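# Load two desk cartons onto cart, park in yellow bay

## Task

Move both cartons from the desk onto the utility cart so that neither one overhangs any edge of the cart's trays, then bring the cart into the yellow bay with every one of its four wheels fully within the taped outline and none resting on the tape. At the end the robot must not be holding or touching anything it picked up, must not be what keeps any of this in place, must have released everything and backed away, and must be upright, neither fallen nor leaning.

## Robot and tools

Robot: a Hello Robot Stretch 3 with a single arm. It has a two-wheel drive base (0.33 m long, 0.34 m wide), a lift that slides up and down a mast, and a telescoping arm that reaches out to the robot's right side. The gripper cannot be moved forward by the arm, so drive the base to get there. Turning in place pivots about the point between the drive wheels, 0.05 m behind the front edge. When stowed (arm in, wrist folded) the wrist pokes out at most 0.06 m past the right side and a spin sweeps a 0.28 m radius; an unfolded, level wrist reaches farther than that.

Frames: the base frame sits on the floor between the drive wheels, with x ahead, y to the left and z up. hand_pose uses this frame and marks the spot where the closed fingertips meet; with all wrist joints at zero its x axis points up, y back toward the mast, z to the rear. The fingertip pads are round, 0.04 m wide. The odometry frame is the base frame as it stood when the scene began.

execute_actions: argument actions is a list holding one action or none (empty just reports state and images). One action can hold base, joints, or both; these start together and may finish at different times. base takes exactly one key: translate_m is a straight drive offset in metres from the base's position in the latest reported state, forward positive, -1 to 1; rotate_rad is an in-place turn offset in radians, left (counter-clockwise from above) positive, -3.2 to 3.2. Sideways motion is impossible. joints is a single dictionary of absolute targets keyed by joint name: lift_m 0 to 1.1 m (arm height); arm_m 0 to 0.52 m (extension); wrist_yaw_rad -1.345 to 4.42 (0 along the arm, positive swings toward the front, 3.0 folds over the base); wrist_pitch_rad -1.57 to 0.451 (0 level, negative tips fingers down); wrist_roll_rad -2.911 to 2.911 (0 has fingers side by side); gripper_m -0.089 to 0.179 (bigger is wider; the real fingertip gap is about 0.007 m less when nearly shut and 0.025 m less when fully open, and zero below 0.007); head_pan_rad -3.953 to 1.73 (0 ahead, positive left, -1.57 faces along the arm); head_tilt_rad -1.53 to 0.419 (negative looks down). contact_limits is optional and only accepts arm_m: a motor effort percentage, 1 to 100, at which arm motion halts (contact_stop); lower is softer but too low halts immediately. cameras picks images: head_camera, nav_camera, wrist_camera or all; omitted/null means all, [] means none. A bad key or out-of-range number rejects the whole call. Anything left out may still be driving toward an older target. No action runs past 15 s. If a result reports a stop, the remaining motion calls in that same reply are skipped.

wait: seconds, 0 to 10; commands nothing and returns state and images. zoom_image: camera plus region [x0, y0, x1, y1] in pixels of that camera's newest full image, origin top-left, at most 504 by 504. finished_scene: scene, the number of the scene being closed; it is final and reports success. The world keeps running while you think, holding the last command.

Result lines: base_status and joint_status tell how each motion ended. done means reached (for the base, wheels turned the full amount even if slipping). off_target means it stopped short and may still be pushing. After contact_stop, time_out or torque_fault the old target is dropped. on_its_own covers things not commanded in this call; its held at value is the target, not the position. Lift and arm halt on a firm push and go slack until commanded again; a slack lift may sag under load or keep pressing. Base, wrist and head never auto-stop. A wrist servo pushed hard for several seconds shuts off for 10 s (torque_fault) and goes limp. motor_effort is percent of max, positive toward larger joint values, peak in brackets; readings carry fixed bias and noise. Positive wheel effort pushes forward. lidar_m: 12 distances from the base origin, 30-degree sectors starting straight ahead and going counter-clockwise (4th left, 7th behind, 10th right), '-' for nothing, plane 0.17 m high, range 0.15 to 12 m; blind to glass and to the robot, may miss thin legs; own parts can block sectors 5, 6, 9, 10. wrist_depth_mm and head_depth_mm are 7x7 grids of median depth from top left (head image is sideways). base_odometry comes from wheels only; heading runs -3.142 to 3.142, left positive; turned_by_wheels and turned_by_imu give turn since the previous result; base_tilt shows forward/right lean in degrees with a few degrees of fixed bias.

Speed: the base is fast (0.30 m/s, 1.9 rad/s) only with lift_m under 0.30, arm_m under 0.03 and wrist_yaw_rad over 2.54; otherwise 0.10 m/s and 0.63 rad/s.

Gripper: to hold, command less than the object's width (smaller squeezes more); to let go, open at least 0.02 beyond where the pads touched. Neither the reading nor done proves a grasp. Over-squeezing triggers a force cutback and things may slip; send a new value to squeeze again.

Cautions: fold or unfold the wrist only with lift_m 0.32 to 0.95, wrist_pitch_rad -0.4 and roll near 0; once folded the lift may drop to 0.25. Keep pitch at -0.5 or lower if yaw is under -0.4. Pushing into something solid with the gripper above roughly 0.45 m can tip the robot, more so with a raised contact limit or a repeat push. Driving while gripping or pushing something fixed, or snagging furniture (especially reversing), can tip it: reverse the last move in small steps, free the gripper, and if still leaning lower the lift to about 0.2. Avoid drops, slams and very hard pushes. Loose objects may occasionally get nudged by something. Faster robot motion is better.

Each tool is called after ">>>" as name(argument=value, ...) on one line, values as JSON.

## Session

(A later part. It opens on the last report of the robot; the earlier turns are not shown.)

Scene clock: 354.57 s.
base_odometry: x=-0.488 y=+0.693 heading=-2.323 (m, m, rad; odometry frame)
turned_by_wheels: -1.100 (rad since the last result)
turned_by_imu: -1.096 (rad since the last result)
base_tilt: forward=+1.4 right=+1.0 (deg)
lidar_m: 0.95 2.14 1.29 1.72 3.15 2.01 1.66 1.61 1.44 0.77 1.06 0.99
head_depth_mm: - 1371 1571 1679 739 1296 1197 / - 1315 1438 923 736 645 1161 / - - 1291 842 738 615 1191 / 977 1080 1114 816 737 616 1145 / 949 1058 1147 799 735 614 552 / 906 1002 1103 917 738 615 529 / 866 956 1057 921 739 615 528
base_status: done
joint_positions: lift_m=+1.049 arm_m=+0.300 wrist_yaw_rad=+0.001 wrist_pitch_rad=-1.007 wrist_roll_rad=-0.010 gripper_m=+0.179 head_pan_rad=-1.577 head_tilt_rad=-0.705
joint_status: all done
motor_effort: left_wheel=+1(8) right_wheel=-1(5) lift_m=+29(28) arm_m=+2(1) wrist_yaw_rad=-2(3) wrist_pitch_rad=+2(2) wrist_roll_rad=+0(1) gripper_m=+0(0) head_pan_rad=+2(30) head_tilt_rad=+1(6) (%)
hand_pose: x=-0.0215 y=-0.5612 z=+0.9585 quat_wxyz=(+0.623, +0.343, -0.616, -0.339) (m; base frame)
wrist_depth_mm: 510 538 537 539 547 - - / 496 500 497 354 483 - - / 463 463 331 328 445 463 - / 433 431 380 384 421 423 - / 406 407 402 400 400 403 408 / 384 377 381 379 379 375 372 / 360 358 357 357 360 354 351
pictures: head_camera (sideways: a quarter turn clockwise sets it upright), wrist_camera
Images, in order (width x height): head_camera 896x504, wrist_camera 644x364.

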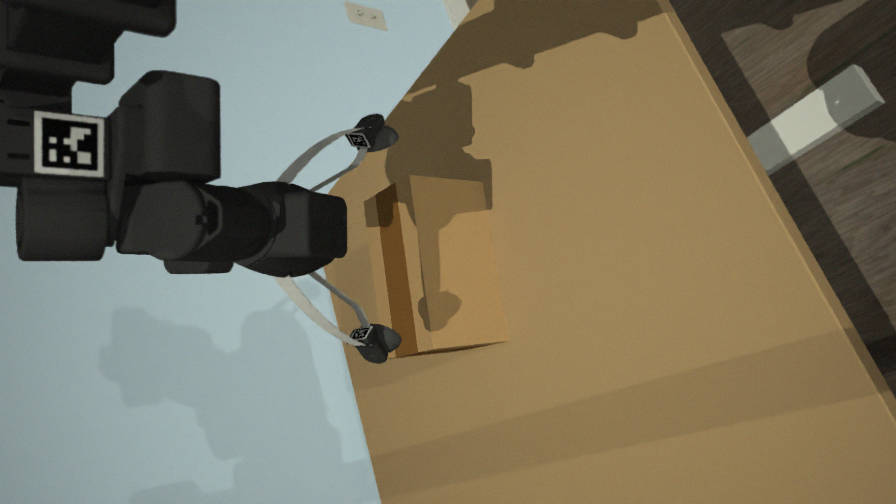

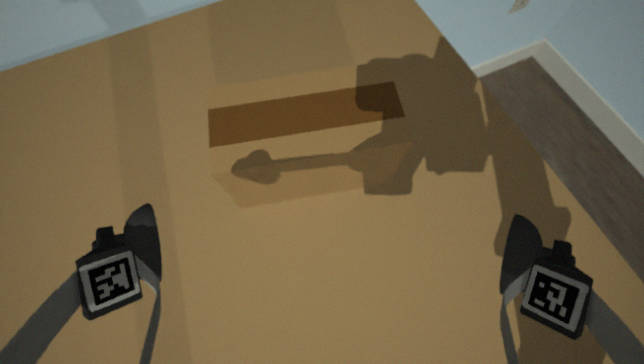

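>>> execute_actions(actions=[{"joints":{"head_pan_rad":-1.75,"arm_m":0.52,"wrist_yaw_rad":-1.34,"lift_m":1.0},"base":{"translate_m":0.14}}], cameras=["head_camera","wrist_camera"])

Scene clock: 367.10 s.
base_odometry: x=-0.583 y=+0.591 heading=-2.323 (m, m, rad; odometry frame)
turned_by_wheels: +0.000 (rad since the last result)
turned_by_imu: -0.001 (rad since the last result)
base_tilt: forward=+1.5 right=+1.1 (deg)
lidar_m: 0.81 2.02 1.24 1.35 3.17 2.15 1.78 1.74 0.80 1.02 0.99 0.82
head_depth_mm: 1357 1480 - 856 739 1324 1194 / 1232 - - 924 740 632 1178 / 1113 - 1359 851 737 616 1146 / 1039 1199 1223 813 737 614 540 / 961 1078 1162 816 738 617 529 / 901 1008 1102 919 734 616 530 / 857 933 1031 917 733 615 529
base_status: done
joint_positions: lift_m=+1.001 arm_m=+0.520 wrist_yaw_rad=-1.337 wrist_pitch_rad=-1.007 wrist_roll_rad=-0.010 gripper_m=+0.179 head_pan_rad=-1.743 head_tilt_rad=-0.705
joint_status: all done
motor_effort: left_wheel=+1(10) right_wheel=-2(2) lift_m=+8(28) arm_m=+2(4) wrist_yaw_rad=-4(6) wrist_pitch_rad=+2(2) wrist_roll_rad=+0(0) gripper_m=+0(0) head_pan_rad=-2(14) head_tilt_rad=+1(2) (%)
hand_pose: x=-0.1347 y=-0.6914 z=+0.9099 quat_wxyz=(+0.278, -0.112, -0.696, -0.653) (m; base frame)
wrist_depth_mm: 599 - - - - - - / 555 718 437 436 432 436 - / 408 410 405 404 403 406 - / 384 379 261 254 379 377 388 / 358 359 241 237 352 356 352 / 340 330 226 224 332 331 329 / 313 315 210 212 314 312 310
pictures: head_camera (sideways: a quarter turn clockwise sets it upright), wrist_camera
Images, in order (width x height): head_camera 896x504, wrist_camera 644x364.

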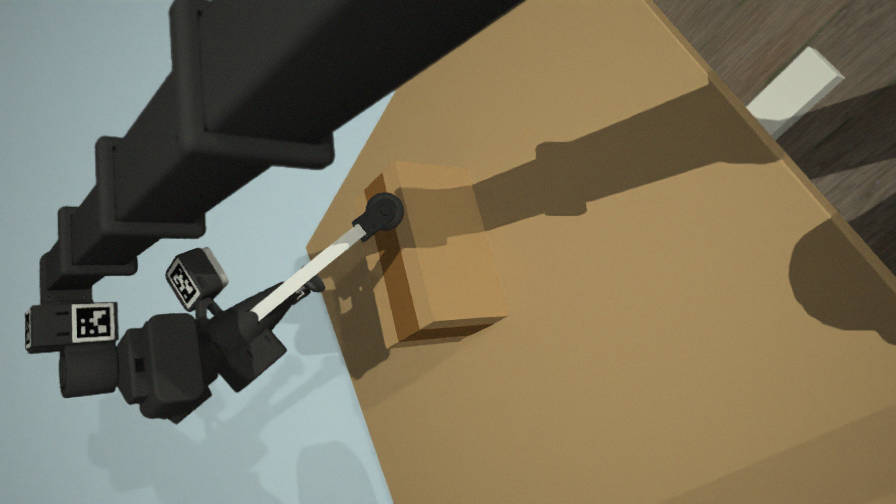

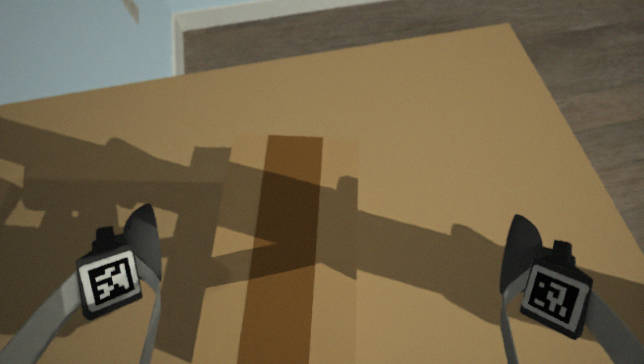

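>>> execute_actions(actions=[{"joints":{"wrist_yaw_rad":-1.08,"lift_m":0.95}}], cameras=["head_camera","wrist_camera"])

Scene clock: 376.37 s.
base_odometry: x=-0.583 y=+0.591 heading=-2.323 (m, m, rad; odometry frame)
turned_by_wheels: +0.000 (rad since the last result)
turned_by_imu: +0.000 (rad since the last result)
base_tilt: forward=+1.4 right=+1.1 (deg)
lidar_m: 0.81 2.02 1.24 1.35 3.19 2.14 1.78 1.74 0.80 1.02 0.99 0.82
head_depth_mm: 1351 1553 1802 - - 1301 1200 / 1230 1407 - - 722 632 1192 / 1134 1245 - 847 737 617 1143 / 1045 - 1216 816 737 615 541 / 958 - 1113 814 738 616 529 / 914 980 1101 916 736 615 530 / 861 939 1037 917 734 615 528
base_status: not commanded
joint_positions: lift_m=+0.951 arm_m=+0.520 wrist_yaw_rad=-1.083 wrist_pitch_rad=-1.007 wrist_roll_rad=-0.010 gripper_m=+0.179 head_pan_rad=-1.743 head_tilt_rad=-0.705
joint_status: all done
motor_effort: left_wheel=+1(2) right_wheel=-2(2) lift_m=+8(5) arm_m=+2(2) wrist_yaw_rad=+3(3) wrist_pitch_rad=+2(2) wrist_roll_rad=+0(0) gripper_m=+0(0) head_pan_rad=-3(3) head_tilt_rad=+2(1) (%)
hand_pose: x=-0.1244 y=-0.7190 z=+0.8599 quat_wxyz=(+0.358, -0.023, -0.704, -0.612) (m; base frame)
wrist_depth_mm: 406 409 407 - - - - / 383 377 379 373 374 375 370 / 353 349 353 215 218 346 344 / 325 326 322 200 203 323 321 / 308 311 300 188 192 306 304 / 292 283 179 176 280 284 284 / 272 272 167 167 267 270 266
pictures: head_camera (sideways: a quarter turn clockwise sets it upright), wrist_camera
Images, in order (width x height): head_camera 896x504, wrist_camera 644x364.

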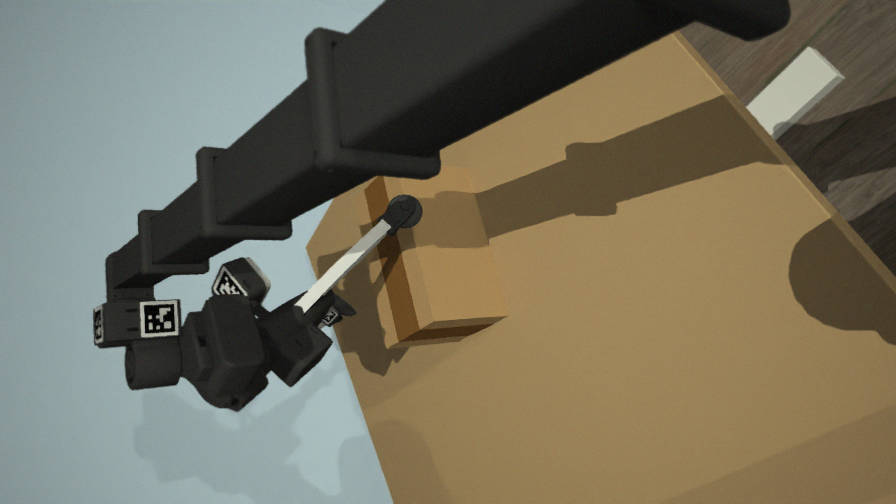

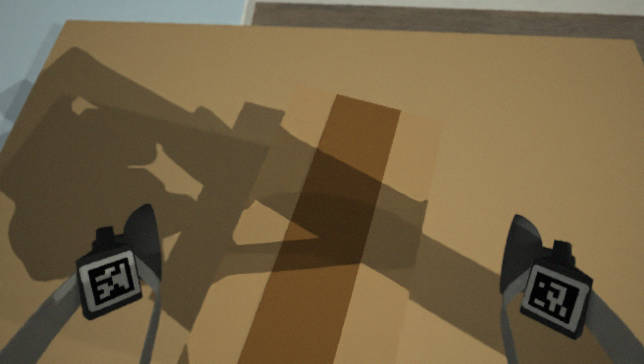

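>>> execute_actions(actions=[{"joints":{"lift_m":0.9},"base":{"translate_m":-0.012}}], cameras=["wrist_camera"])

>>> execute_actions(actions=[{"joints":{"gripper_m":0.066}}], cameras=["head_camera","wrist_camera"])

Scene clock: 383.47 s.
base_odometry: x=-0.575 y=+0.600 heading=-2.323 (m, m, rad; odometry frame)
turned_by_wheels: +0.000 (rad since the last result)
turned_by_imu: +0.000 (rad since the last result)
base_tilt: forward=+1.4 right=+1.0 (deg)
lidar_m: 0.82 2.03 1.25 1.38 3.19 2.13 1.77 1.73 0.80 1.02 1.00 0.83
head_depth_mm: 1348 1563 1859 1965 - - - / 1245 1422 1646 - - 634 1191 / 1135 1283 - - 738 616 1149 / 1051 1158 1169 815 740 615 551 / 977 1063 - 812 734 615 531 / 919 1009 1112 921 739 614 528 / 864 942 1046 920 737 614 530
base_status: done
joint_positions: lift_m=+0.901 arm_m=+0.520 wrist_yaw_rad=-1.083 wrist_pitch_rad=-1.007 wrist_roll_rad=-0.010 gripper_m=+0.179 head_pan_rad=-1.743 head_tilt_rad=-0.705
joint_status: all done
motor_effort: left_wheel=+2(4) right_wheel=-2(6) lift_m=+8(10) arm_m=+2(2) wrist_yaw_rad=+1(2) wrist_pitch_rad=+2(2) wrist_roll_rad=+0(0) gripper_m=+0(0) head_pan_rad=-3(3) head_tilt_rad=+1(2) (%)
hand_pose: x=-0.1244 y=-0.7190 z=+0.8099 quat_wxyz=(+0.358, -0.023, -0.704, -0.612) (m; base frame)
wrist_depth_mm: 345 344 343 342 341 340 337 / 320 317 316 169 170 312 311 / 295 293 285 158 158 290 290 / 274 274 150 147 147 271 271 / 257 260 139 138 140 255 254 / 245 131 131 130 131 237 239 / 228 223 123 122 125 225 223
pictures: wrist_camera
Images, in order (width x height): wrist_camera 644x364.

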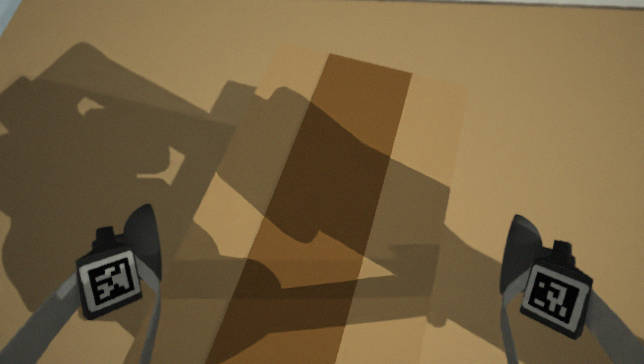

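Scene clock: 385.07 s.
base_odometry: x=-0.575 y=+0.600 heading=-2.322 (m, m, rad; odometry frame)
turned_by_wheels: +0.000 (rad since the last result)
turned_by_imu: +0.000 (rad since the last result)
base_tilt: forward=+1.4 right=+1.1 (deg)
lidar_m: 0.82 2.03 1.25 1.39 3.20 2.13 1.77 1.73 0.80 1.02 1.00 0.84
head_depth_mm: 1353 1551 1849 1950 - - - / 1242 1417 1637 - - 633 1189 / 1145 1282 - 839 736 615 1145 / 1054 1159 1143 816 739 616 553 / 984 1054 - 807 737 615 528 / 919 1000 1107 918 736 613 530 / 866 944 1036 919 738 616 529
base_status: not commanded
joint_positions: lift_m=+0.901 arm_m=+0.520 wrist_yaw_rad=-1.075 wrist_pitch_rad=-0.996 wrist_roll_rad=+0.016 gripper_m=+0.067 head_pan_rad=-1.743 head_tilt_rad=-0.705
joint_status: all done
motor_effort: left_wheel=+5(7) right_wheel=-5(6) lift_m=+8(8) arm_m=+1(2) wrist_yaw_rad=-7(8) wrist_pitch_rad=-1(2) wrist_roll_rad=-15(14) gripper_m=-30(100) head_pan_rad=-3(3) head_tilt_rad=+3(1) (%)
hand_pose: x=-0.1261 y=-0.7212 z=+0.8112 quat_wxyz=(+0.355, -0.032, -0.709, -0.608) (m; base frame)
wrist_depth_mm: 363 357 353 348 342 341 340 / 327 327 322 174 173 315 311 / 304 303 297 161 159 292 290 / 282 280 155 150 149 271 270 / 264 265 141 140 139 256 252 / 247 244 133 131 131 240 237 / 233 227 125 124 124 226 223
pictures: head_camera (sideways: a quarter turn clockwise sets it upright), wrist_camera
Images, in order (width x height): head_camera 896x504, wrist_camera 644x364.

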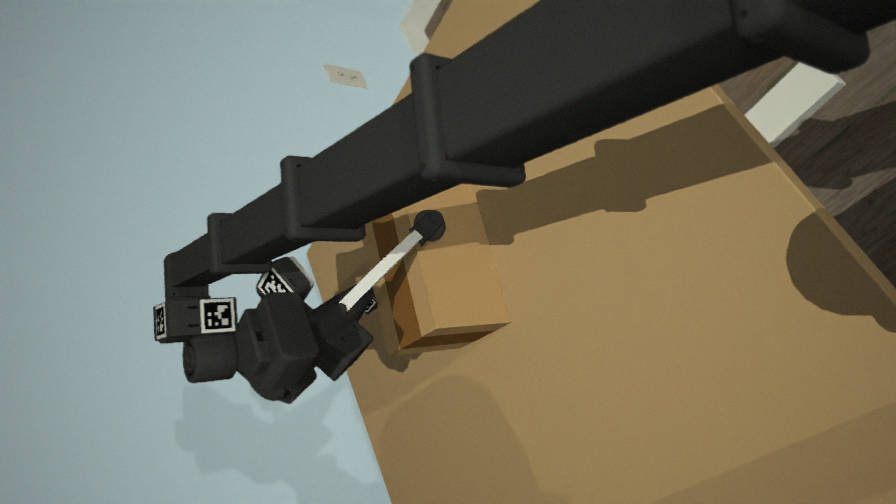

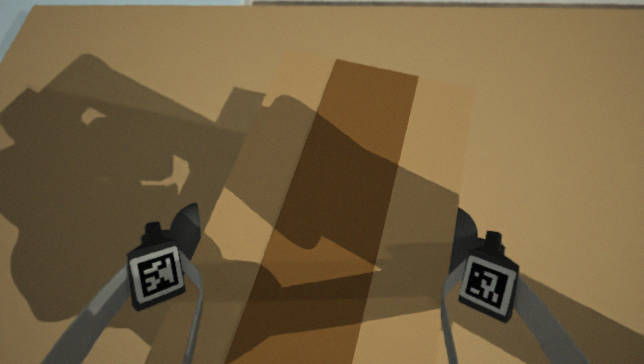

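>>> execute_actions(actions=[{"joints":{"arm_m":0.47}}], cameras=[])

>>> execute_actions(actions=[{"joints":{"gripper_m":0.179}}], cameras=[])

>>> execute_actions(actions=[{"joints":{"wrist_yaw_rad":-1.29,"arm_m":0.492},"base":{"translate_m":0.018}}], cameras=["head_camera","wrist_camera"])

Scene clock: 394.10 s.
base_odometry: x=-0.575 y=+0.600 heading=-2.323 (m, m, rad; odometry frame)
turned_by_wheels: +0.000 (rad since the last result)
turned_by_imu: -0.001 (rad since the last result)
base_tilt: forward=+1.4 right=+0.9 (deg)
lidar_m: 0.82 2.03 1.25 1.38 3.21 2.13 1.77 1.72 0.80 1.02 1.00 0.84
head_depth_mm: 1346 1547 1861 2023 - - - / 1235 1415 1640 - - 630 1181 / 1145 1285 - 808 726 617 1150 / 1055 1154 1120 771 738 615 552 / 980 1053 - 764 738 615 528 / 921 1017 1092 915 736 615 528 / 865 944 1038 918 732 615 530
base_status: not commanded
joint_positions: lift_m=+0.901 arm_m=+0.470 wrist_yaw_rad=-1.075 wrist_pitch_rad=-0.993 wrist_roll_rad=+0.016 gripper_m=+0.077 head_pan_rad=-1.743 head_tilt_rad=-0.705
joint_status: all done
on_its_own: gripper_m is held at +0.076, not at your +0.066, by its stall guard, which is not easing now
motor_effort: left_wheel=+4(6) right_wheel=-3(4) lift_m=+8(8) arm_m=-3(7) wrist_yaw_rad=-6(6) wrist_pitch_rad=-2(2) wrist_roll_rad=-15(14) gripper_m=-26(26) head_pan_rad=-2(2) head_tilt_rad=+1(3) (%)
hand_pose: x=-0.1268 y=-0.6721 z=+0.8115 quat_wxyz=(+0.356, -0.033, -0.709, -0.608) (m; base frame)
wrist_depth_mm: 361 359 355 350 345 343 338 / 334 327 323 175 174 316 312 / 307 302 296 161 160 293 289 / 284 282 156 150 148 272 270 / 265 266 142 140 139 257 253 / 249 247 132 131 131 - 237 / 234 229 125 124 124 225 224
pictures: none
No camera images: the call's "cameras" was empty. Leave "cameras" out to get every camera's image.

Scene clock: 395.60 s.
base_odometry: x=-0.575 y=+0.600 heading=-2.323 (m, m, rad; odometry frame)
turned_by_wheels: +0.000 (rad since the last result)
turned_by_imu: +0.000 (rad since the last result)
base_tilt: forward=+1.5 right=+1.1 (deg)
lidar_m: 0.82 2.03 1.25 1.38 3.21 2.12 1.77 1.72 0.80 1.02 0.99 0.84
head_depth_mm: 1352 1560 1840 2018 - - - / 1234 1410 1650 - - 632 1187 / 1132 1291 - 810 726 618 1149 / 1056 1157 1118 769 736 617 550 / 986 1053 - 762 739 616 527 / 919 1008 1088 916 737 614 530 / 866 942 1037 919 734 616 529
base_status: not commanded
joint_positions: lift_m=+0.901 arm_m=+0.470 wrist_yaw_rad=-1.077 wrist_pitch_rad=-1.006 wrist_roll_rad=-0.007 gripper_m=+0.179 head_pan_rad=-1.743 head_tilt_rad=-0.705
joint_status: all done
motor_effort: left_wheel=+3(4) right_wheel=-2(3) lift_m=+8(8) arm_m=-2(3) wrist_yaw_rad=-3(6) wrist_pitch_rad=+2(2) wrist_roll_rad=-2(14) gripper_m=+0(97) head_pan_rad=-2(2) head_tilt_rad=+1(2) (%)
hand_pose: x=-0.1244 y=-0.6704 z=+0.8101 quat_wxyz=(+0.359, -0.023, -0.705, -0.611) (m; base frame)
wrist_depth_mm: 346 348 343 345 341 340 339 / 320 317 318 171 170 314 313 / 297 294 291 158 158 289 290 / 278 277 152 148 148 271 270 / 259 261 139 138 138 256 254 / 245 237 131 130 130 237 238 / 227 225 123 122 124 226 223
pictures: none
No camera images: the call's "cameras" was empty. Leave "cameras" out to get every camera's image.

Scene clock: 396.67 s.
base_odometry: x=-0.587 y=+0.587 heading=-2.323 (m, m, rad; odometry frame)
turned_by_wheels: +0.000 (rad since the last result)
turned_by_imu: +0.000 (rad since the last result)
base_tilt: forward=+1.4 right=+1.0 (deg)
lidar_m: 0.81 2.02 1.25 1.34 3.19 2.15 1.79 1.74 0.80 1.02 0.99 0.81
head_depth_mm: 1349 1551 1828 978 - - - / 1225 1403 1626 - - 624 1189 / 1132 1272 - - 727 618 1122 / 1049 1146 1118 763 740 614 539 / 976 1048 - 829 734 613 530 / 908 1000 1076 918 733 615 529 / 856 936 1036 918 735 612 528
base_status: done
joint_positions: lift_m=+0.901 arm_m=+0.492 wrist_yaw_rad=-1.287 wrist_pitch_rad=-1.006 wrist_roll_rad=-0.007 gripper_m=+0.179 head_pan_rad=-1.743 head_tilt_rad=-0.705
joint_status: all done
motor_effort: left_wheel=+2(8) right_wheel=-2(2) lift_m=+8(8) arm_m=+2(2) wrist_yaw_rad=-4(3) wrist_pitch_rad=+2(2) wrist_roll_rad=-2(2) gripper_m=+0(0) head_pan_rad=-3(2) head_tilt_rad=+3(2) (%)
hand_pose: x=-0.1335 y=-0.6692 z=+0.8100 quat_wxyz=(+0.293, -0.096, -0.699, -0.645) (m; base frame)
wrist_depth_mm: 346 346 344 342 340 341 - / 320 319 311 171 171 313 313 / 296 296 286 158 158 290 290 / 275 275 151 148 148 271 271 / 260 258 141 138 138 256 255 / 245 239 131 130 130 237 239 / 227 228 123 122 122 225 224
pictures: head_camera (sideways: a quarter turn clockwise sets it upright), wrist_camera
Images, in order (width x height): head_camera 896x504, wrist_camera 644x364.

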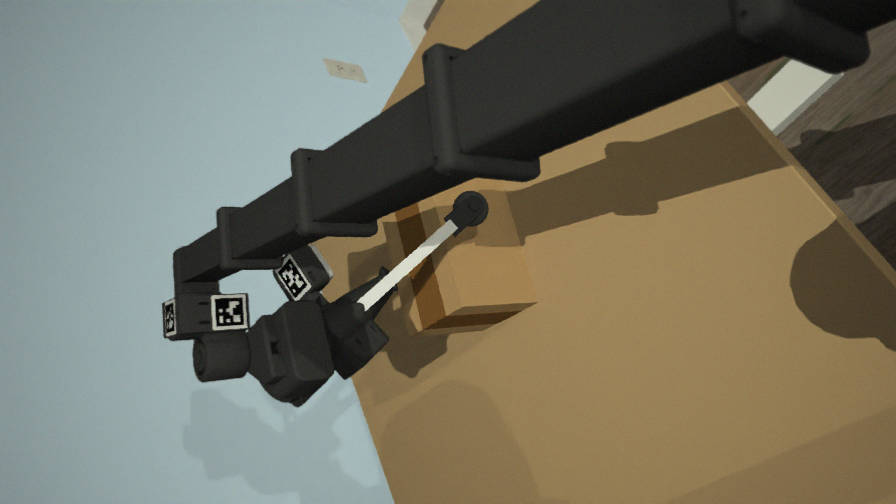

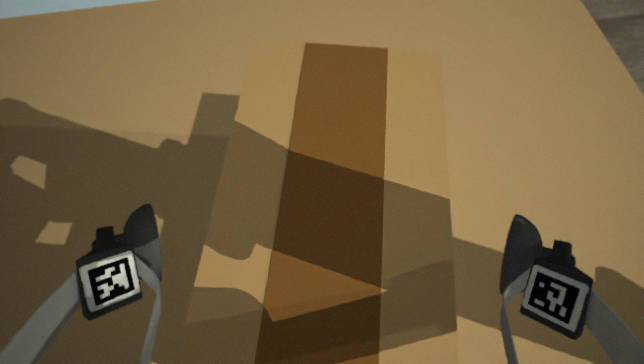

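>>> execute_actions(actions=[{"joints":{"gripper_m":0.068}}], cameras=[])

>>> execute_actions(actions=[{"joints":{"lift_m":0.95}}], cameras=["head_camera","wrist_camera"])

Scene clock: 403.00 s.
base_odometry: x=-0.587 y=+0.587 heading=-2.323 (m, m, rad; odometry frame)
turned_by_wheels: +0.000 (rad since the last result)
turned_by_imu: +0.000 (rad since the last result)
base_tilt: forward=+1.4 right=+1.1 (deg)
lidar_m: 0.80 2.02 1.25 1.34 3.19 2.15 1.79 1.74 0.81 1.01 0.99 0.81
head_depth_mm: 1337 1553 1828 976 - - - / 1229 1395 1631 - - 625 1191 / 1127 1272 - 794 728 616 1130 / 1047 1147 1118 760 740 616 541 / 975 1045 - 831 739 615 529 / 915 1002 1083 917 732 613 528 / 860 939 1031 914 738 615 530
base_status: not commanded
joint_positions: lift_m=+0.901 arm_m=+0.492 wrist_yaw_rad=-1.287 wrist_pitch_rad=-1.008 wrist_roll_rad=-0.007 gripper_m=+0.069 head_pan_rad=-1.743 head_tilt_rad=-0.705
joint_status: all done
motor_effort: left_wheel=+2(2) right_wheel=-2(2) lift_m=+8(8) arm_m=+2(2) wrist_yaw_rad=-4(4) wrist_pitch_rad=+2(2) wrist_roll_rad=-1(2) gripper_m=-25(100) head_pan_rad=-2(2) head_tilt_rad=+1(1) (%)
hand_pose: x=-0.1331 y=-0.6691 z=+0.8098 quat_wxyz=(+0.293, -0.096, -0.699, -0.645) (m; base frame)
wrist_depth_mm: 346 343 343 342 339 339 348 / 319 318 313 169 170 312 313 / 294 295 285 157 157 291 289 / 275 275 151 147 147 271 272 / 258 257 139 137 137 255 253 / 243 242 130 129 129 241 238 / 229 229 123 122 122 225 224
pictures: none
No camera images: the call's "cameras" was empty. Leave "cameras" out to get every camera's image.

Scene clock: 404.30 s.
base_odometry: x=-0.587 y=+0.587 heading=-2.323 (m, m, rad; odometry frame)
turned_by_wheels: +0.000 (rad since the last result)
turned_by_imu: +0.000 (rad since the last result)
base_tilt: forward=+1.4 right=+1.1 (deg)
lidar_m: 0.80 2.02 1.24 1.34 3.19 2.15 1.79 1.74 0.81 1.01 0.99 0.82
head_depth_mm: 1332 1561 1791 - - 1300 1187 / 1228 1389 - - 717 630 1198 / 1129 1255 - 785 738 615 1127 / 1048 - 1197 732 739 617 539 / 978 - 1117 749 739 616 527 / 914 988 1088 920 735 615 528 / 860 934 1028 912 735 614 528
base_status: not commanded
joint_positions: lift_m=+0.949 arm_m=+0.492 wrist_yaw_rad=-1.287 wrist_pitch_rad=-1.024 wrist_roll_rad=-0.007 gripper_m=+0.069 head_pan_rad=-1.743 head_tilt_rad=-0.705
joint_status: all done
motor_effort: left_wheel=+1(2) right_wheel=-1(2) lift_m=+30(32) arm_m=+1(2) wrist_yaw_rad=-2(3) wrist_pitch_rad=+7(7) wrist_roll_rad=-2(2) gripper_m=-24(25) head_pan_rad=-2(3) head_tilt_rad=+2(1) (%)
hand_pose: x=-0.1296 y=-0.6680 z=+0.8565 quat_wxyz=(+0.287, -0.090, -0.700, -0.648) (m; base frame)
wrist_depth_mm: 554 739 397 394 394 395 - / 371 369 363 172 170 362 - / 344 342 333 158 158 341 341 / 322 323 153 148 147 317 317 / 304 303 139 138 138 301 298 / 285 287 131 129 129 - 282 / 271 270 123 122 122 266 266
pictures: head_camera (sideways: a quarter turn clockwise sets it upright), wrist_camera
Images, in order (width x height): head_camera 896x504, wrist_camera 644x364.

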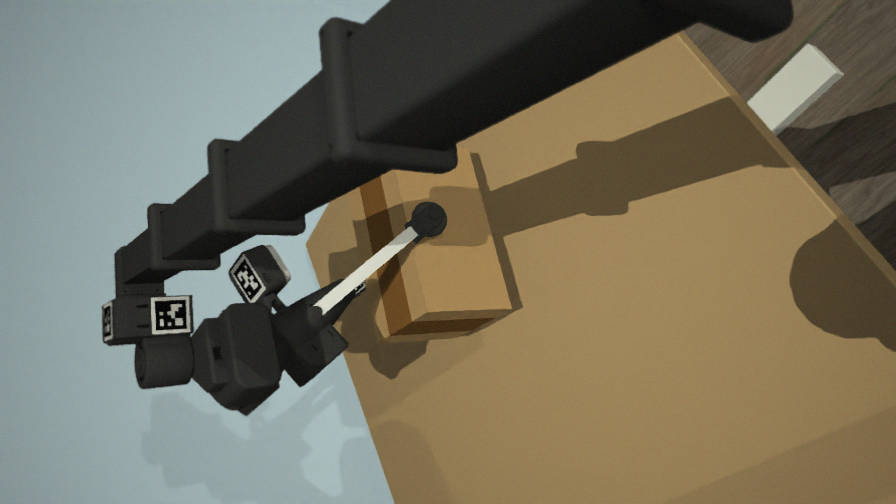

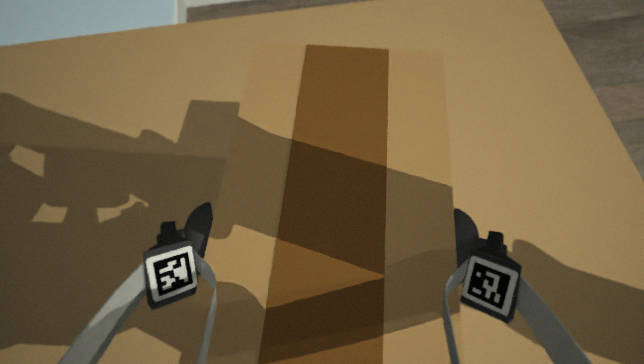

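>>> execute_actions(actions=[{"joints":{"lift_m":1.1,"arm_m":0.2,"wrist_yaw_rad":-1.2,"head_pan_rad":0},"base":{"rotate_rad":1.2}}], cameras=[])

>>> execute_actions(actions=[{"base":{"translate_m":0.81}}], cameras=["head_camera"])

>>> execute_actions(actions=[{"joints":{"arm_m":0.45,"head_pan_rad":-1.75},"base":{"rotate_rad":1.76}}], cameras=["head_camera","wrist_camera"])

Scene clock: 420.03 s.
base_odometry: x=-0.587 y=+0.587 heading=-1.123 (m, m, rad; odometry frame)
turned_by_wheels: +1.200 (rad since the last result)
turned_by_imu: +1.195 (rad since the last result)
base_tilt: forward=+1.5 right=+1.0 (deg)
lidar_m: 1.25 3.17 3.14 2.11 1.75 1.74 0.80 0.99 0.99 0.80 1.77 2.01
head_depth_mm: 1818 1989 2164 2072 1655 1393 1198 / 1936 2075 2371 2065 1671 1389 1195 / 2045 1558 1667 1878 1646 1380 1193 / 2245 1575 1751 1817 1654 1393 1193 / 2449 1406 1661 1819 1653 1392 1197 / 2666 1649 2499 1976 1655 1382 1187 / 2946 3312 2706 2059 1644 1372 1195
base_status: done
joint_positions: lift_m=+1.099 arm_m=+0.200 wrist_yaw_rad=-1.202 wrist_pitch_rad=-1.027 wrist_roll_rad=-0.009 gripper_m=+0.069 head_pan_rad=-0.007 head_tilt_rad=-0.705
joint_status: all done
motor_effort: left_wheel=-3(10) right_wheel=+1(6) lift_m=+31(32) arm_m=-2(2) wrist_yaw_rad=+1(3) wrist_pitch_rad=+8(8) wrist_roll_rad=-1(2) gripper_m=-24(24) head_pan_rad=+2(30) head_tilt_rad=+3(1) (%)
hand_pose: x=-0.1258 y=-0.3854 z=+1.0061 quat_wxyz=(+0.315, -0.059, -0.703, -0.635) (m; base frame)
wrist_depth_mm: 558 586 585 584 580 588 579 / 549 550 536 172 171 537 538 / 508 508 495 159 159 509 501 / 477 484 153 148 147 476 469 / 454 453 139 138 137 449 446 / 424 429 131 129 129 - 424 / 401 398 123 122 122 404 -
pictures: none
No camera images: the call's "cameras" was empty. Leave "cameras" out to get every camera's image.

Scene clock: 429.30 s.
base_odometry: x=-0.236 y=-0.143 heading=-1.123 (m, m, rad; odometry frame)
turned_by_wheels: +0.000 (rad since the last result)
turned_by_imu: -0.001 (rad since the last result)
base_tilt: forward=+1.4 right=+1.1 (deg)
lidar_m: 0.44 0.48 2.64 2.75 2.36 2.35 1.62 1.53 1.06 1.70 1.40 0.59
head_depth_mm: 1258 1367 1502 795 1620 1391 1200 / 1348 1474 1588 806 1002 1160 1197 / 1448 1603 992 802 995 1145 1150 / 1566 1714 1065 802 702 905 1116 / 1704 1883 1018 799 627 828 1019 / 1855 2096 827 786 678 1176 1190 / 2055 2377 1007 890 1583 1385 1188
base_status: done
joint_positions: lift_m=+1.099 arm_m=+0.200 wrist_yaw_rad=-1.202 wrist_pitch_rad=-1.027 wrist_roll_rad=-0.009 gripper_m=+0.069 head_pan_rad=-0.007 head_tilt_rad=-0.705
joint_status: not commanded
motor_effort: left_wheel=-4(4) right_wheel=+1(5) lift_m=+31(30) arm_m=-2(2) wrist_yaw_rad=+1(2) wrist_pitch_rad=+8(8) wrist_roll_rad=-1(1) gripper_m=-23(24) head_pan_rad=+2(3) head_tilt_rad=+2(2) (%)
hand_pose: x=-0.1259 y=-0.3854 z=+1.0061 quat_wxyz=(+0.315, -0.059, -0.703, -0.635) (m; base frame)
wrist_depth_mm: - - 601 593 608 - - / - - - 171 170 - - / - - - 158 158 - - / - - 154 147 147 - - / - - 139 138 137 - - / - - 131 129 129 - - / - - 123 123 122 - -
pictures: head_camera (sideways: a quarter turn clockwise sets it upright)
Images, in order (width x height): head_camera 896x504.

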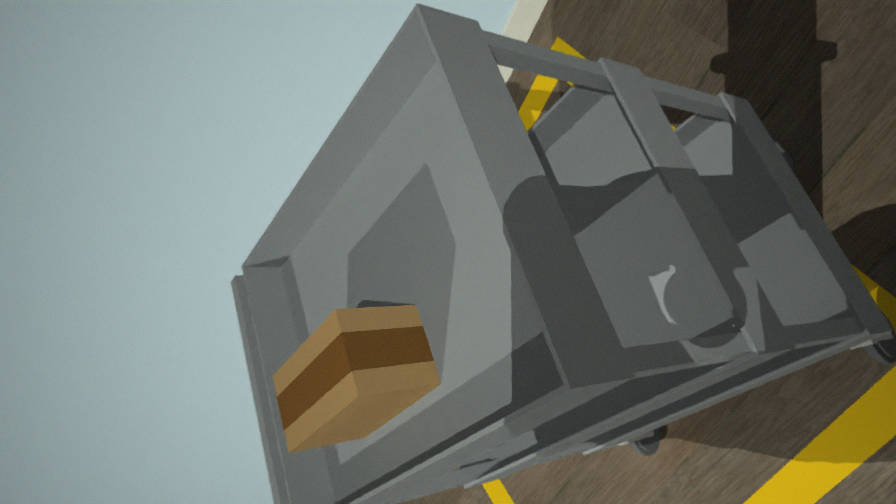

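Scene clock: 433.10 s.
base_odometry: x=-0.236 y=-0.143 heading=+0.637 (m, m, rad; odometry frame)
turned_by_wheels: +1.760 (rad since the last result)
turned_by_imu: +1.752 (rad since the last result)
base_tilt: forward=+1.3 right=+1.1 (deg)
lidar_m: 2.30 2.35 2.37 1.62 1.07 1.54 1.54 1.40 0.51 0.44 2.64 2.65
head_depth_mm: 1296 1380 1526 779 1570 1395 1196 / 1369 1503 901 803 1025 1154 1190 / 1475 1609 647 801 1000 1075 1143 / 1556 1731 604 777 701 903 1125 / - 1888 602 771 624 802 1072 / - 2243 855 798 979 1306 1196 / 2092 2414 1010 1189 1614 1386 1196
base_status: done
joint_positions: lift_m=+1.099 arm_m=+0.450 wrist_yaw_rad=-1.202 wrist_pitch_rad=-1.028 wrist_roll_rad=-0.009 gripper_m=+0.069 head_pan_rad=-1.743 head_tilt_rad=-0.705
joint_status: all done
motor_effort: left_wheel=-3(9) right_wheel=+1(6) lift_m=+31(30) arm_m=+2(2) wrist_yaw_rad=+1(1) wrist_pitch_rad=+8(8) wrist_roll_rad=-1(1) gripper_m=-24(24) head_pan_rad=-2(30) head_tilt_rad=+2(3) (%)
hand_pose: x=-0.1257 y=-0.6348 z=+1.0060 quat_wxyz=(+0.314, -0.058, -0.703, -0.635) (m; base frame)
wrist_depth_mm: 879 942 - - - - - / 442 437 402 171 171 - - / 429 429 416 159 158 - - / 399 400 153 147 147 - - / 376 377 139 138 137 - - / 246 248 131 129 129 - - / 232 233 123 122 122 286 -
pictures: head_camera (sideways: a quarter turn clockwise sets it upright), wrist_camera
Images, in order (width x height): head_camera 896x504, wrist_camera 644x364.

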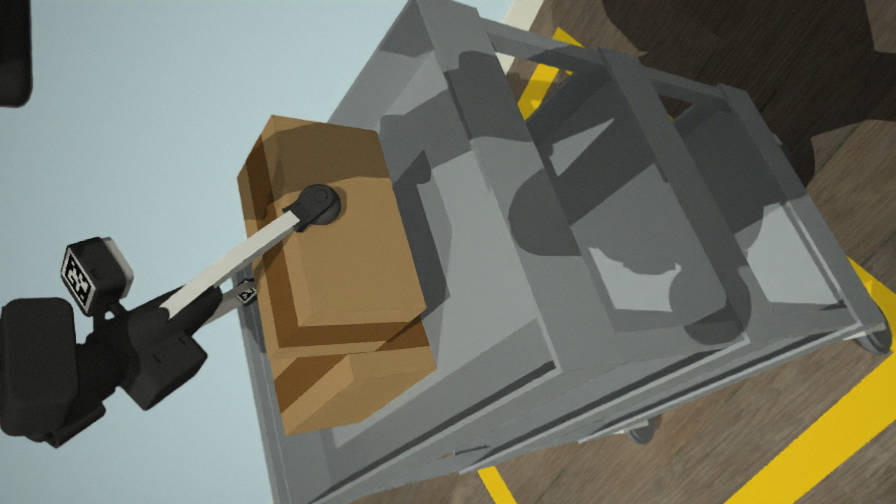

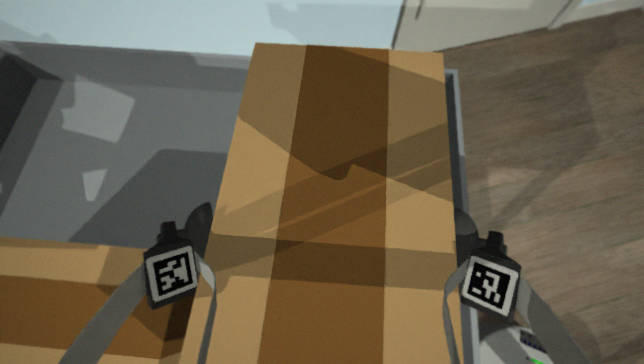

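>>> execute_actions(actions=[{"joints":{"arm_m":0.465,"lift_m":1.0},"base":{"translate_m":-0.045}}], cameras=["head_camera","wrist_camera"])

Scene clock: 438.57 s.
base_odometry: x=-0.272 y=-0.170 heading=+0.637 (m, m, rad; odometry frame)
turned_by_wheels: +0.000 (rad since the last result)
turned_by_imu: +0.000 (rad since the last result)
base_tilt: forward=+1.3 right=+1.1 (deg)
lidar_m: 2.34 2.39 2.41 1.63 1.04 1.51 1.50 1.36 0.53 0.45 2.67 2.68
head_depth_mm: 1247 1327 - 1251 1668 1395 1192 / 1329 - - 801 993 1293 1203 / 1399 - 767 724 1024 1149 1166 / 1508 1740 1058 693 971 927 1116 / 1638 1790 781 723 641 882 1067 / 1845 2205 805 785 620 880 1164 / 2069 2371 1008 829 1520 1387 1196
base_status: done
joint_positions: lift_m=+1.001 arm_m=+0.465 wrist_yaw_rad=-1.202 wrist_pitch_rad=-1.027 wrist_roll_rad=-0.009 gripper_m=+0.069 head_pan_rad=-1.743 head_tilt_rad=-0.705
joint_status: all done
motor_effort: left_wheel=-3(9) right_wheel=+1(1) lift_m=+10(30) arm_m=+2(1) wrist_yaw_rad=+2(1) wrist_pitch_rad=+8(8) wrist_roll_rad=-1(0) gripper_m=-24(24) head_pan_rad=-3(3) head_tilt_rad=+1(1) (%)
hand_pose: x=-0.1259 y=-0.6499 z=+0.9075 quat_wxyz=(+0.315, -0.059, -0.703, -0.635) (m; base frame)
wrist_depth_mm: 312 303 304 284 - - - / 343 337 329 171 171 315 - / 319 317 307 158 158 295 - / 299 299 153 147 147 280 - / 280 280 139 138 137 234 - / 265 267 130 129 129 - - / 148 214 123 122 122 237 933
pictures: head_camera (sideways: a quarter turn clockwise sets it upright), wrist_camera
Images, in order (width x height): head_camera 896x504, wrist_camera 644x364.

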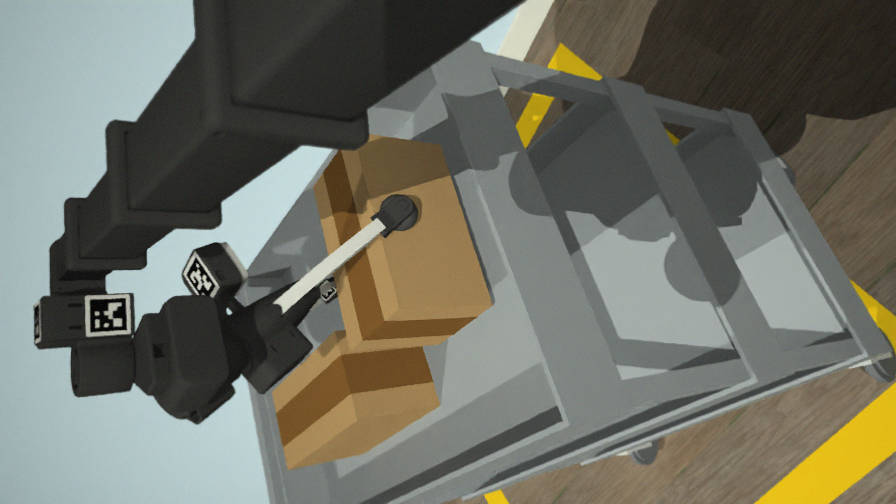

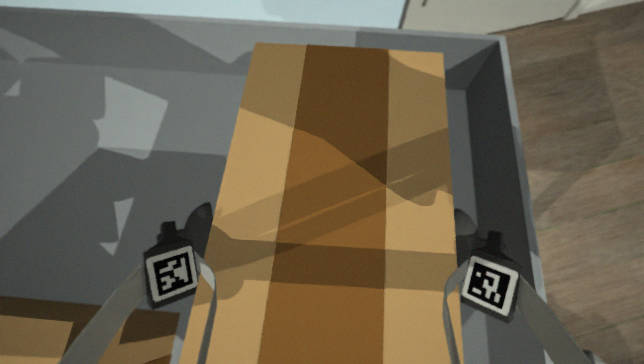

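>>> execute_actions(actions=[{"joints":{"lift_m":0.977}}], cameras=[])

>>> execute_actions(actions=[{"joints":{"gripper_m":0.15}}], cameras=[])

>>> execute_actions(actions=[{"joints":{"lift_m":1.05}}], cameras=["head_camera"])

Scene clock: 450.50 s.
base_odometry: x=-0.272 y=-0.170 heading=+0.637 (m, m, rad; odometry frame)
turned_by_wheels: +0.000 (rad since the last result)
turned_by_imu: +0.000 (rad since the last result)
base_tilt: forward=+1.3 right=+1.1 (deg)
lidar_m: 2.35 2.39 2.41 1.63 1.04 1.50 1.50 1.36 0.53 0.45 2.67 2.69
head_depth_mm: 1244 1347 - - 1594 1395 1195 / 1331 1435 - 731 993 1303 1195 / 1438 - 775 718 1027 1149 1167 / 1531 1756 1054 694 976 928 1131 / 1667 - 785 716 641 882 1075 / 1856 2133 811 785 619 880 1169 / 2086 2370 1000 832 1533 1375 1190
base_status: not commanded
joint_positions: lift_m=+0.978 arm_m=+0.465 wrist_yaw_rad=-1.202 wrist_pitch_rad=-1.026 wrist_roll_rad=-0.009 gripper_m=+0.069 head_pan_rad=-1.743 head_tilt_rad=-0.705
joint_status: all done
motor_effort: left_wheel=-3(4) right_wheel=+1(1) lift_m=+10(9) arm_m=+2(2) wrist_yaw_rad=+2(2) wrist_pitch_rad=+7(8) wrist_roll_rad=-1(0) gripper_m=-24(24) head_pan_rad=-2(3) head_tilt_rad=+1(2) (%)
hand_pose: x=-0.1260 y=-0.6499 z=+0.8846 quat_wxyz=(+0.315, -0.059, -0.703, -0.635) (m; base frame)
wrist_depth_mm: 296 289 277 259 268 274 - / 314 312 309 169 168 277 - / 294 294 285 156 157 264 - / 274 273 151 146 146 240 - / 258 257 139 138 138 218 - / 243 245 131 129 129 - 948 / 144 216 124 123 122 224 902
pictures: none
No camera images: the call's "cameras" was empty. Leave "cameras" out to get every camera's image.

Scene clock: 451.80 s.
base_odometry: x=-0.272 y=-0.170 heading=+0.637 (m, m, rad; odometry frame)
turned_by_wheels: +0.000 (rad since the last result)
turned_by_imu: +0.000 (rad since the last result)
base_tilt: forward=+1.3 right=+1.0 (deg)
lidar_m: 2.35 2.38 2.39 1.63 1.04 1.50 1.50 1.37 0.53 0.45 2.67 2.68
head_depth_mm: 1248 1356 - - 1604 1388 1198 / 1336 1437 - 727 994 1293 1191 / 1436 - 778 718 1028 1149 1165 / 1536 1746 1044 697 974 923 1126 / 1682 - 790 720 641 876 1075 / 1851 2127 805 783 619 881 1168 / 2041 2392 1005 829 1531 1385 1191
base_status: not commanded
joint_positions: lift_m=+0.978 arm_m=+0.465 wrist_yaw_rad=-1.202 wrist_pitch_rad=-1.012 wrist_roll_rad=-0.009 gripper_m=+0.150 head_pan_rad=-1.743 head_tilt_rad=-0.705
joint_status: all done
motor_effort: left_wheel=-4(3) right_wheel=+1(1) lift_m=+10(10) arm_m=+2(2) wrist_yaw_rad=+2(1) wrist_pitch_rad=+3(7) wrist_roll_rad=-1(0) gripper_m=+0(94) head_pan_rad=-2(2) head_tilt_rad=+1(2) (%)
hand_pose: x=-0.1292 y=-0.6511 z=+0.8863 quat_wxyz=(+0.319, -0.064, -0.702, -0.633) (m; base frame)
wrist_depth_mm: 294 284 279 276 272 - - / 321 321 311 173 173 283 - / 297 298 287 161 161 266 - / 278 277 155 150 151 241 - / 260 262 143 141 141 218 - / 244 241 133 132 132 - 966 / - 207 126 125 125 223 918
pictures: none
No camera images: the call's "cameras" was empty. Leave "cameras" out to get every camera's image.

Scene clock: 453.30 s.
base_odometry: x=-0.272 y=-0.170 heading=+0.637 (m, m, rad; odometry frame)
turned_by_wheels: +0.000 (rad since the last result)
turned_by_imu: +0.000 (rad since the last result)
base_tilt: forward=+1.3 right=+1.0 (deg)
lidar_m: 2.36 2.39 2.40 1.63 1.04 1.50 1.50 1.36 0.53 0.44 2.67 2.69
head_depth_mm: - - 1502 1580 1668 1380 1193 / - 1516 1593 787 995 1293 1190 / - 1586 1312 718 1027 1147 1167 / 1611 1772 1021 689 974 927 1122 / - - 1038 721 639 880 1074 / 1889 2229 811 784 619 882 1168 / 2055 2397 999 832 1528 1377 1193
base_status: not commanded
joint_positions: lift_m=+1.049 arm_m=+0.465 wrist_yaw_rad=-1.202 wrist_pitch_rad=-1.011 wrist_roll_rad=-0.009 gripper_m=+0.150 head_pan_rad=-1.743 head_tilt_rad=-0.705
joint_status: all done
motor_effort: left_wheel=-3(3) right_wheel=+1(1) lift_m=+29(27) arm_m=+2(2) wrist_yaw_rad=+1(2) wrist_pitch_rad=+3(3) wrist_roll_rad=+0(1) gripper_m=+0(0) head_pan_rad=-2(2) head_tilt_rad=+2(1) (%)
hand_pose: x=-0.1293 y=-0.6512 z=+0.9581 quat_wxyz=(+0.320, -0.064, -0.702, -0.633) (m; base frame)
wrist_depth_mm: 835 918 - - - - - / 369 369 353 358 346 - - / 377 377 378 243 362 - - / 353 354 350 226 339 - - / 331 334 325 212 320 - - / 314 308 305 200 301 - - / - 207 276 188 284 263 -
pictures: head_camera (sideways: a quarter turn clockwise sets it upright)
Images, in order (width x height): head_camera 896x504.

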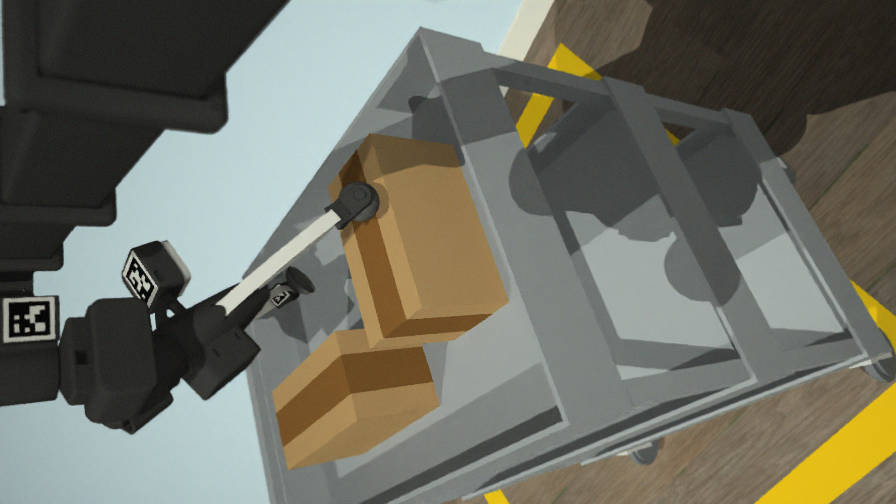

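>>> execute_actions(actions=[{"joints":{"arm_m":0.0,"wrist_yaw_rad":0,"gripper_m":0.179,"head_pan_rad":-1.57},"base":{"rotate_rad":0.35}}], cameras=[])

>>> execute_actions(actions=[{"joints":{"lift_m":0.80,"wrist_pitch_rad":-0.3},"base":{"translate_m":-0.29}}])

Scene clock: 467.33 s.
base_odometry: x=-0.272 y=-0.170 heading=+0.987 (m, m, rad; odometry frame)
turned_by_wheels: +0.350 (rad since the last result)
turned_by_imu: +0.347 (rad since the last result)
base_tilt: forward=+1.4 right=+0.9 (deg)
lidar_m: 2.35 2.39 1.63 1.50 1.04 1.65 1.36 0.61 0.45 0.44 2.67 2.79
head_depth_mm: 1957 2095 - - - - 1058 / 2282 2391 - - - - 1036 / 2790 2981 - - - - 1038 / 3002 3257 2754 - 1652 1331 1165 / 2828 3150 2722 2088 1652 1354 1192 / 2381 2501 2628 2042 1654 1334 1194 / 2336 2404 2631 2065 1660 1395 1194
base_status: done
joint_positions: lift_m=+1.049 arm_m=+0.000 wrist_yaw_rad=-0.001 wrist_pitch_rad=-1.010 wrist_roll_rad=-0.009 gripper_m=+0.179 head_pan_rad=-1.577 head_tilt_rad=-0.705
joint_status: all done
motor_effort: left_wheel=-4(11) right_wheel=+1(5) lift_m=+29(29) arm_m=-2(3) wrist_yaw_rad=+1(4) wrist_pitch_rad=+3(3) wrist_roll_rad=-1(1) gripper_m=+0(97) head_pan_rad=+3(14) head_tilt_rad=+3(1) (%)
hand_pose: x=-0.0218 y=-0.2612 z=+0.9583 quat_wxyz=(+0.622, +0.343, -0.616, -0.341) (m; base frame)
wrist_depth_mm: - - - - 437 396 318 / - - - - 402 391 381 / - - - - 373 358 345 / - - - - 668 674 665 / - - - - 974 920 - / - - - - - - - / - - - - - - 953
pictures: none
No camera images: the call's "cameras" was empty. Leave "cameras" out to get every camera's image.

Scene clock: 471.73 s.
base_odometry: x=-0.432 y=-0.412 heading=+0.987 (m, m, rad; odometry frame)
turned_by_wheels: +0.000 (rad since the last result)
turned_by_imu: -0.001 (rad since the last result)
base_tilt: forward=+1.5 right=+1.1 (deg)
lidar_m: 2.63 2.66 1.68 0.98 1.40 1.32 1.09 1.08 0.44 0.43 0.45 3.06
head_depth_mm: 1561 1661 1741 778 608 833 - / 1834 1992 1015 635 609 880 - / 2230 2423 1053 633 609 902 - / 2844 3116 974 635 612 928 - / 2934 3277 856 747 608 877 1049 / 2818 3114 1068 776 611 848 1056 / 2376 2486 2640 2064 612 1345 1188
base_status: done
joint_positions: lift_m=+0.801 arm_m=+0.000 wrist_yaw_rad=-0.001 wrist_pitch_rad=-0.321 wrist_roll_rad=-0.009 gripper_m=+0.179 head_pan_rad=-1.577 head_tilt_rad=-0.705
joint_status: all done
motor_effort: left_wheel=-3(12) right_wheel=+1(2) lift_m=+8(26) arm_m=-2(2) wrist_yaw_rad=+2(1) wrist_pitch_rad=+6(6) wrist_roll_rad=-1(1) gripper_m=+0(0) head_pan_rad=+3(2) head_tilt_rad=+1(2) (%)
hand_pose: x=-0.0218 y=-0.3808 z=+0.8358 quat_wxyz=(+0.701, +0.113, -0.695, -0.113) (m; base frame)
wrist_depth_mm: - - - - - - 839 / - - 539 257 249 274 842 / - 319 408 275 266 328 293 / 221 213 209 204 198 198 193 / - 232 230 224 219 212 207 / - - 565 596 570 - 237 / - 441 502 502 504 463 840
pictures: head_camera (sideways: a quarter turn clockwise sets it upright), nav_camera (sideways: a quarter turn counterclockwise sets it upright), wrist_camera
Images, in order (width x height): head_camera 896x504, nav_camera 672x504, wrist_camera 644x364.

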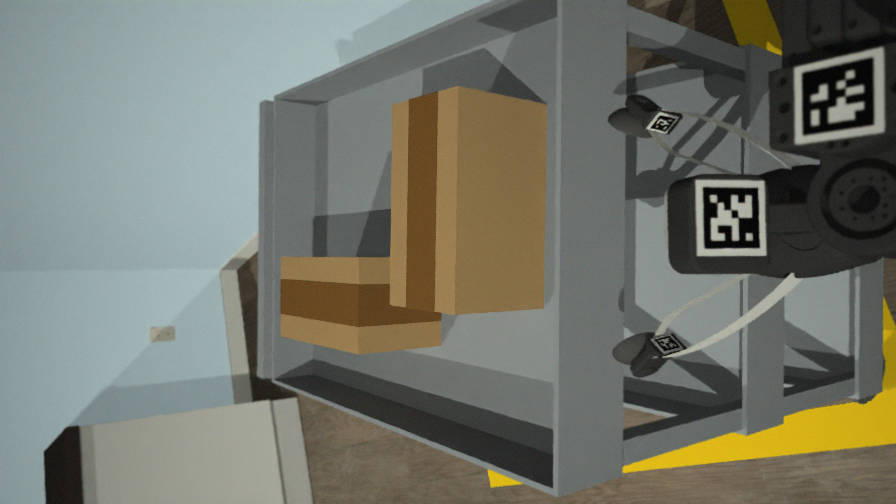

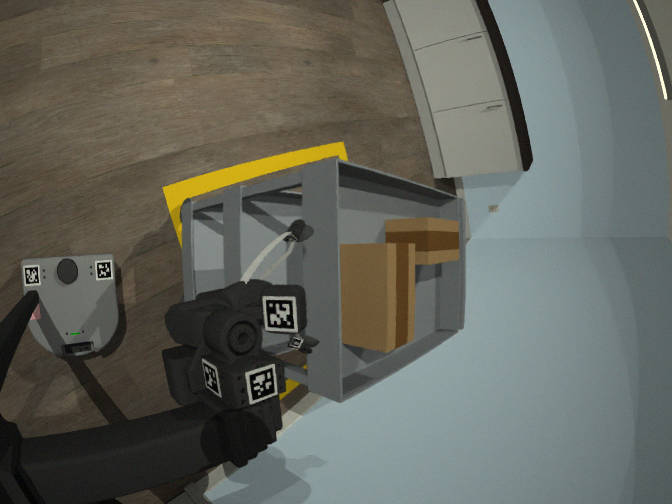

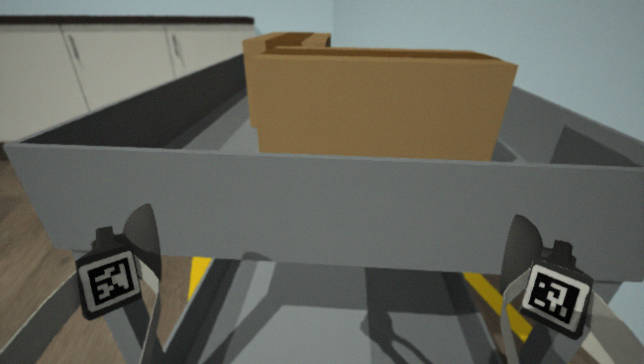

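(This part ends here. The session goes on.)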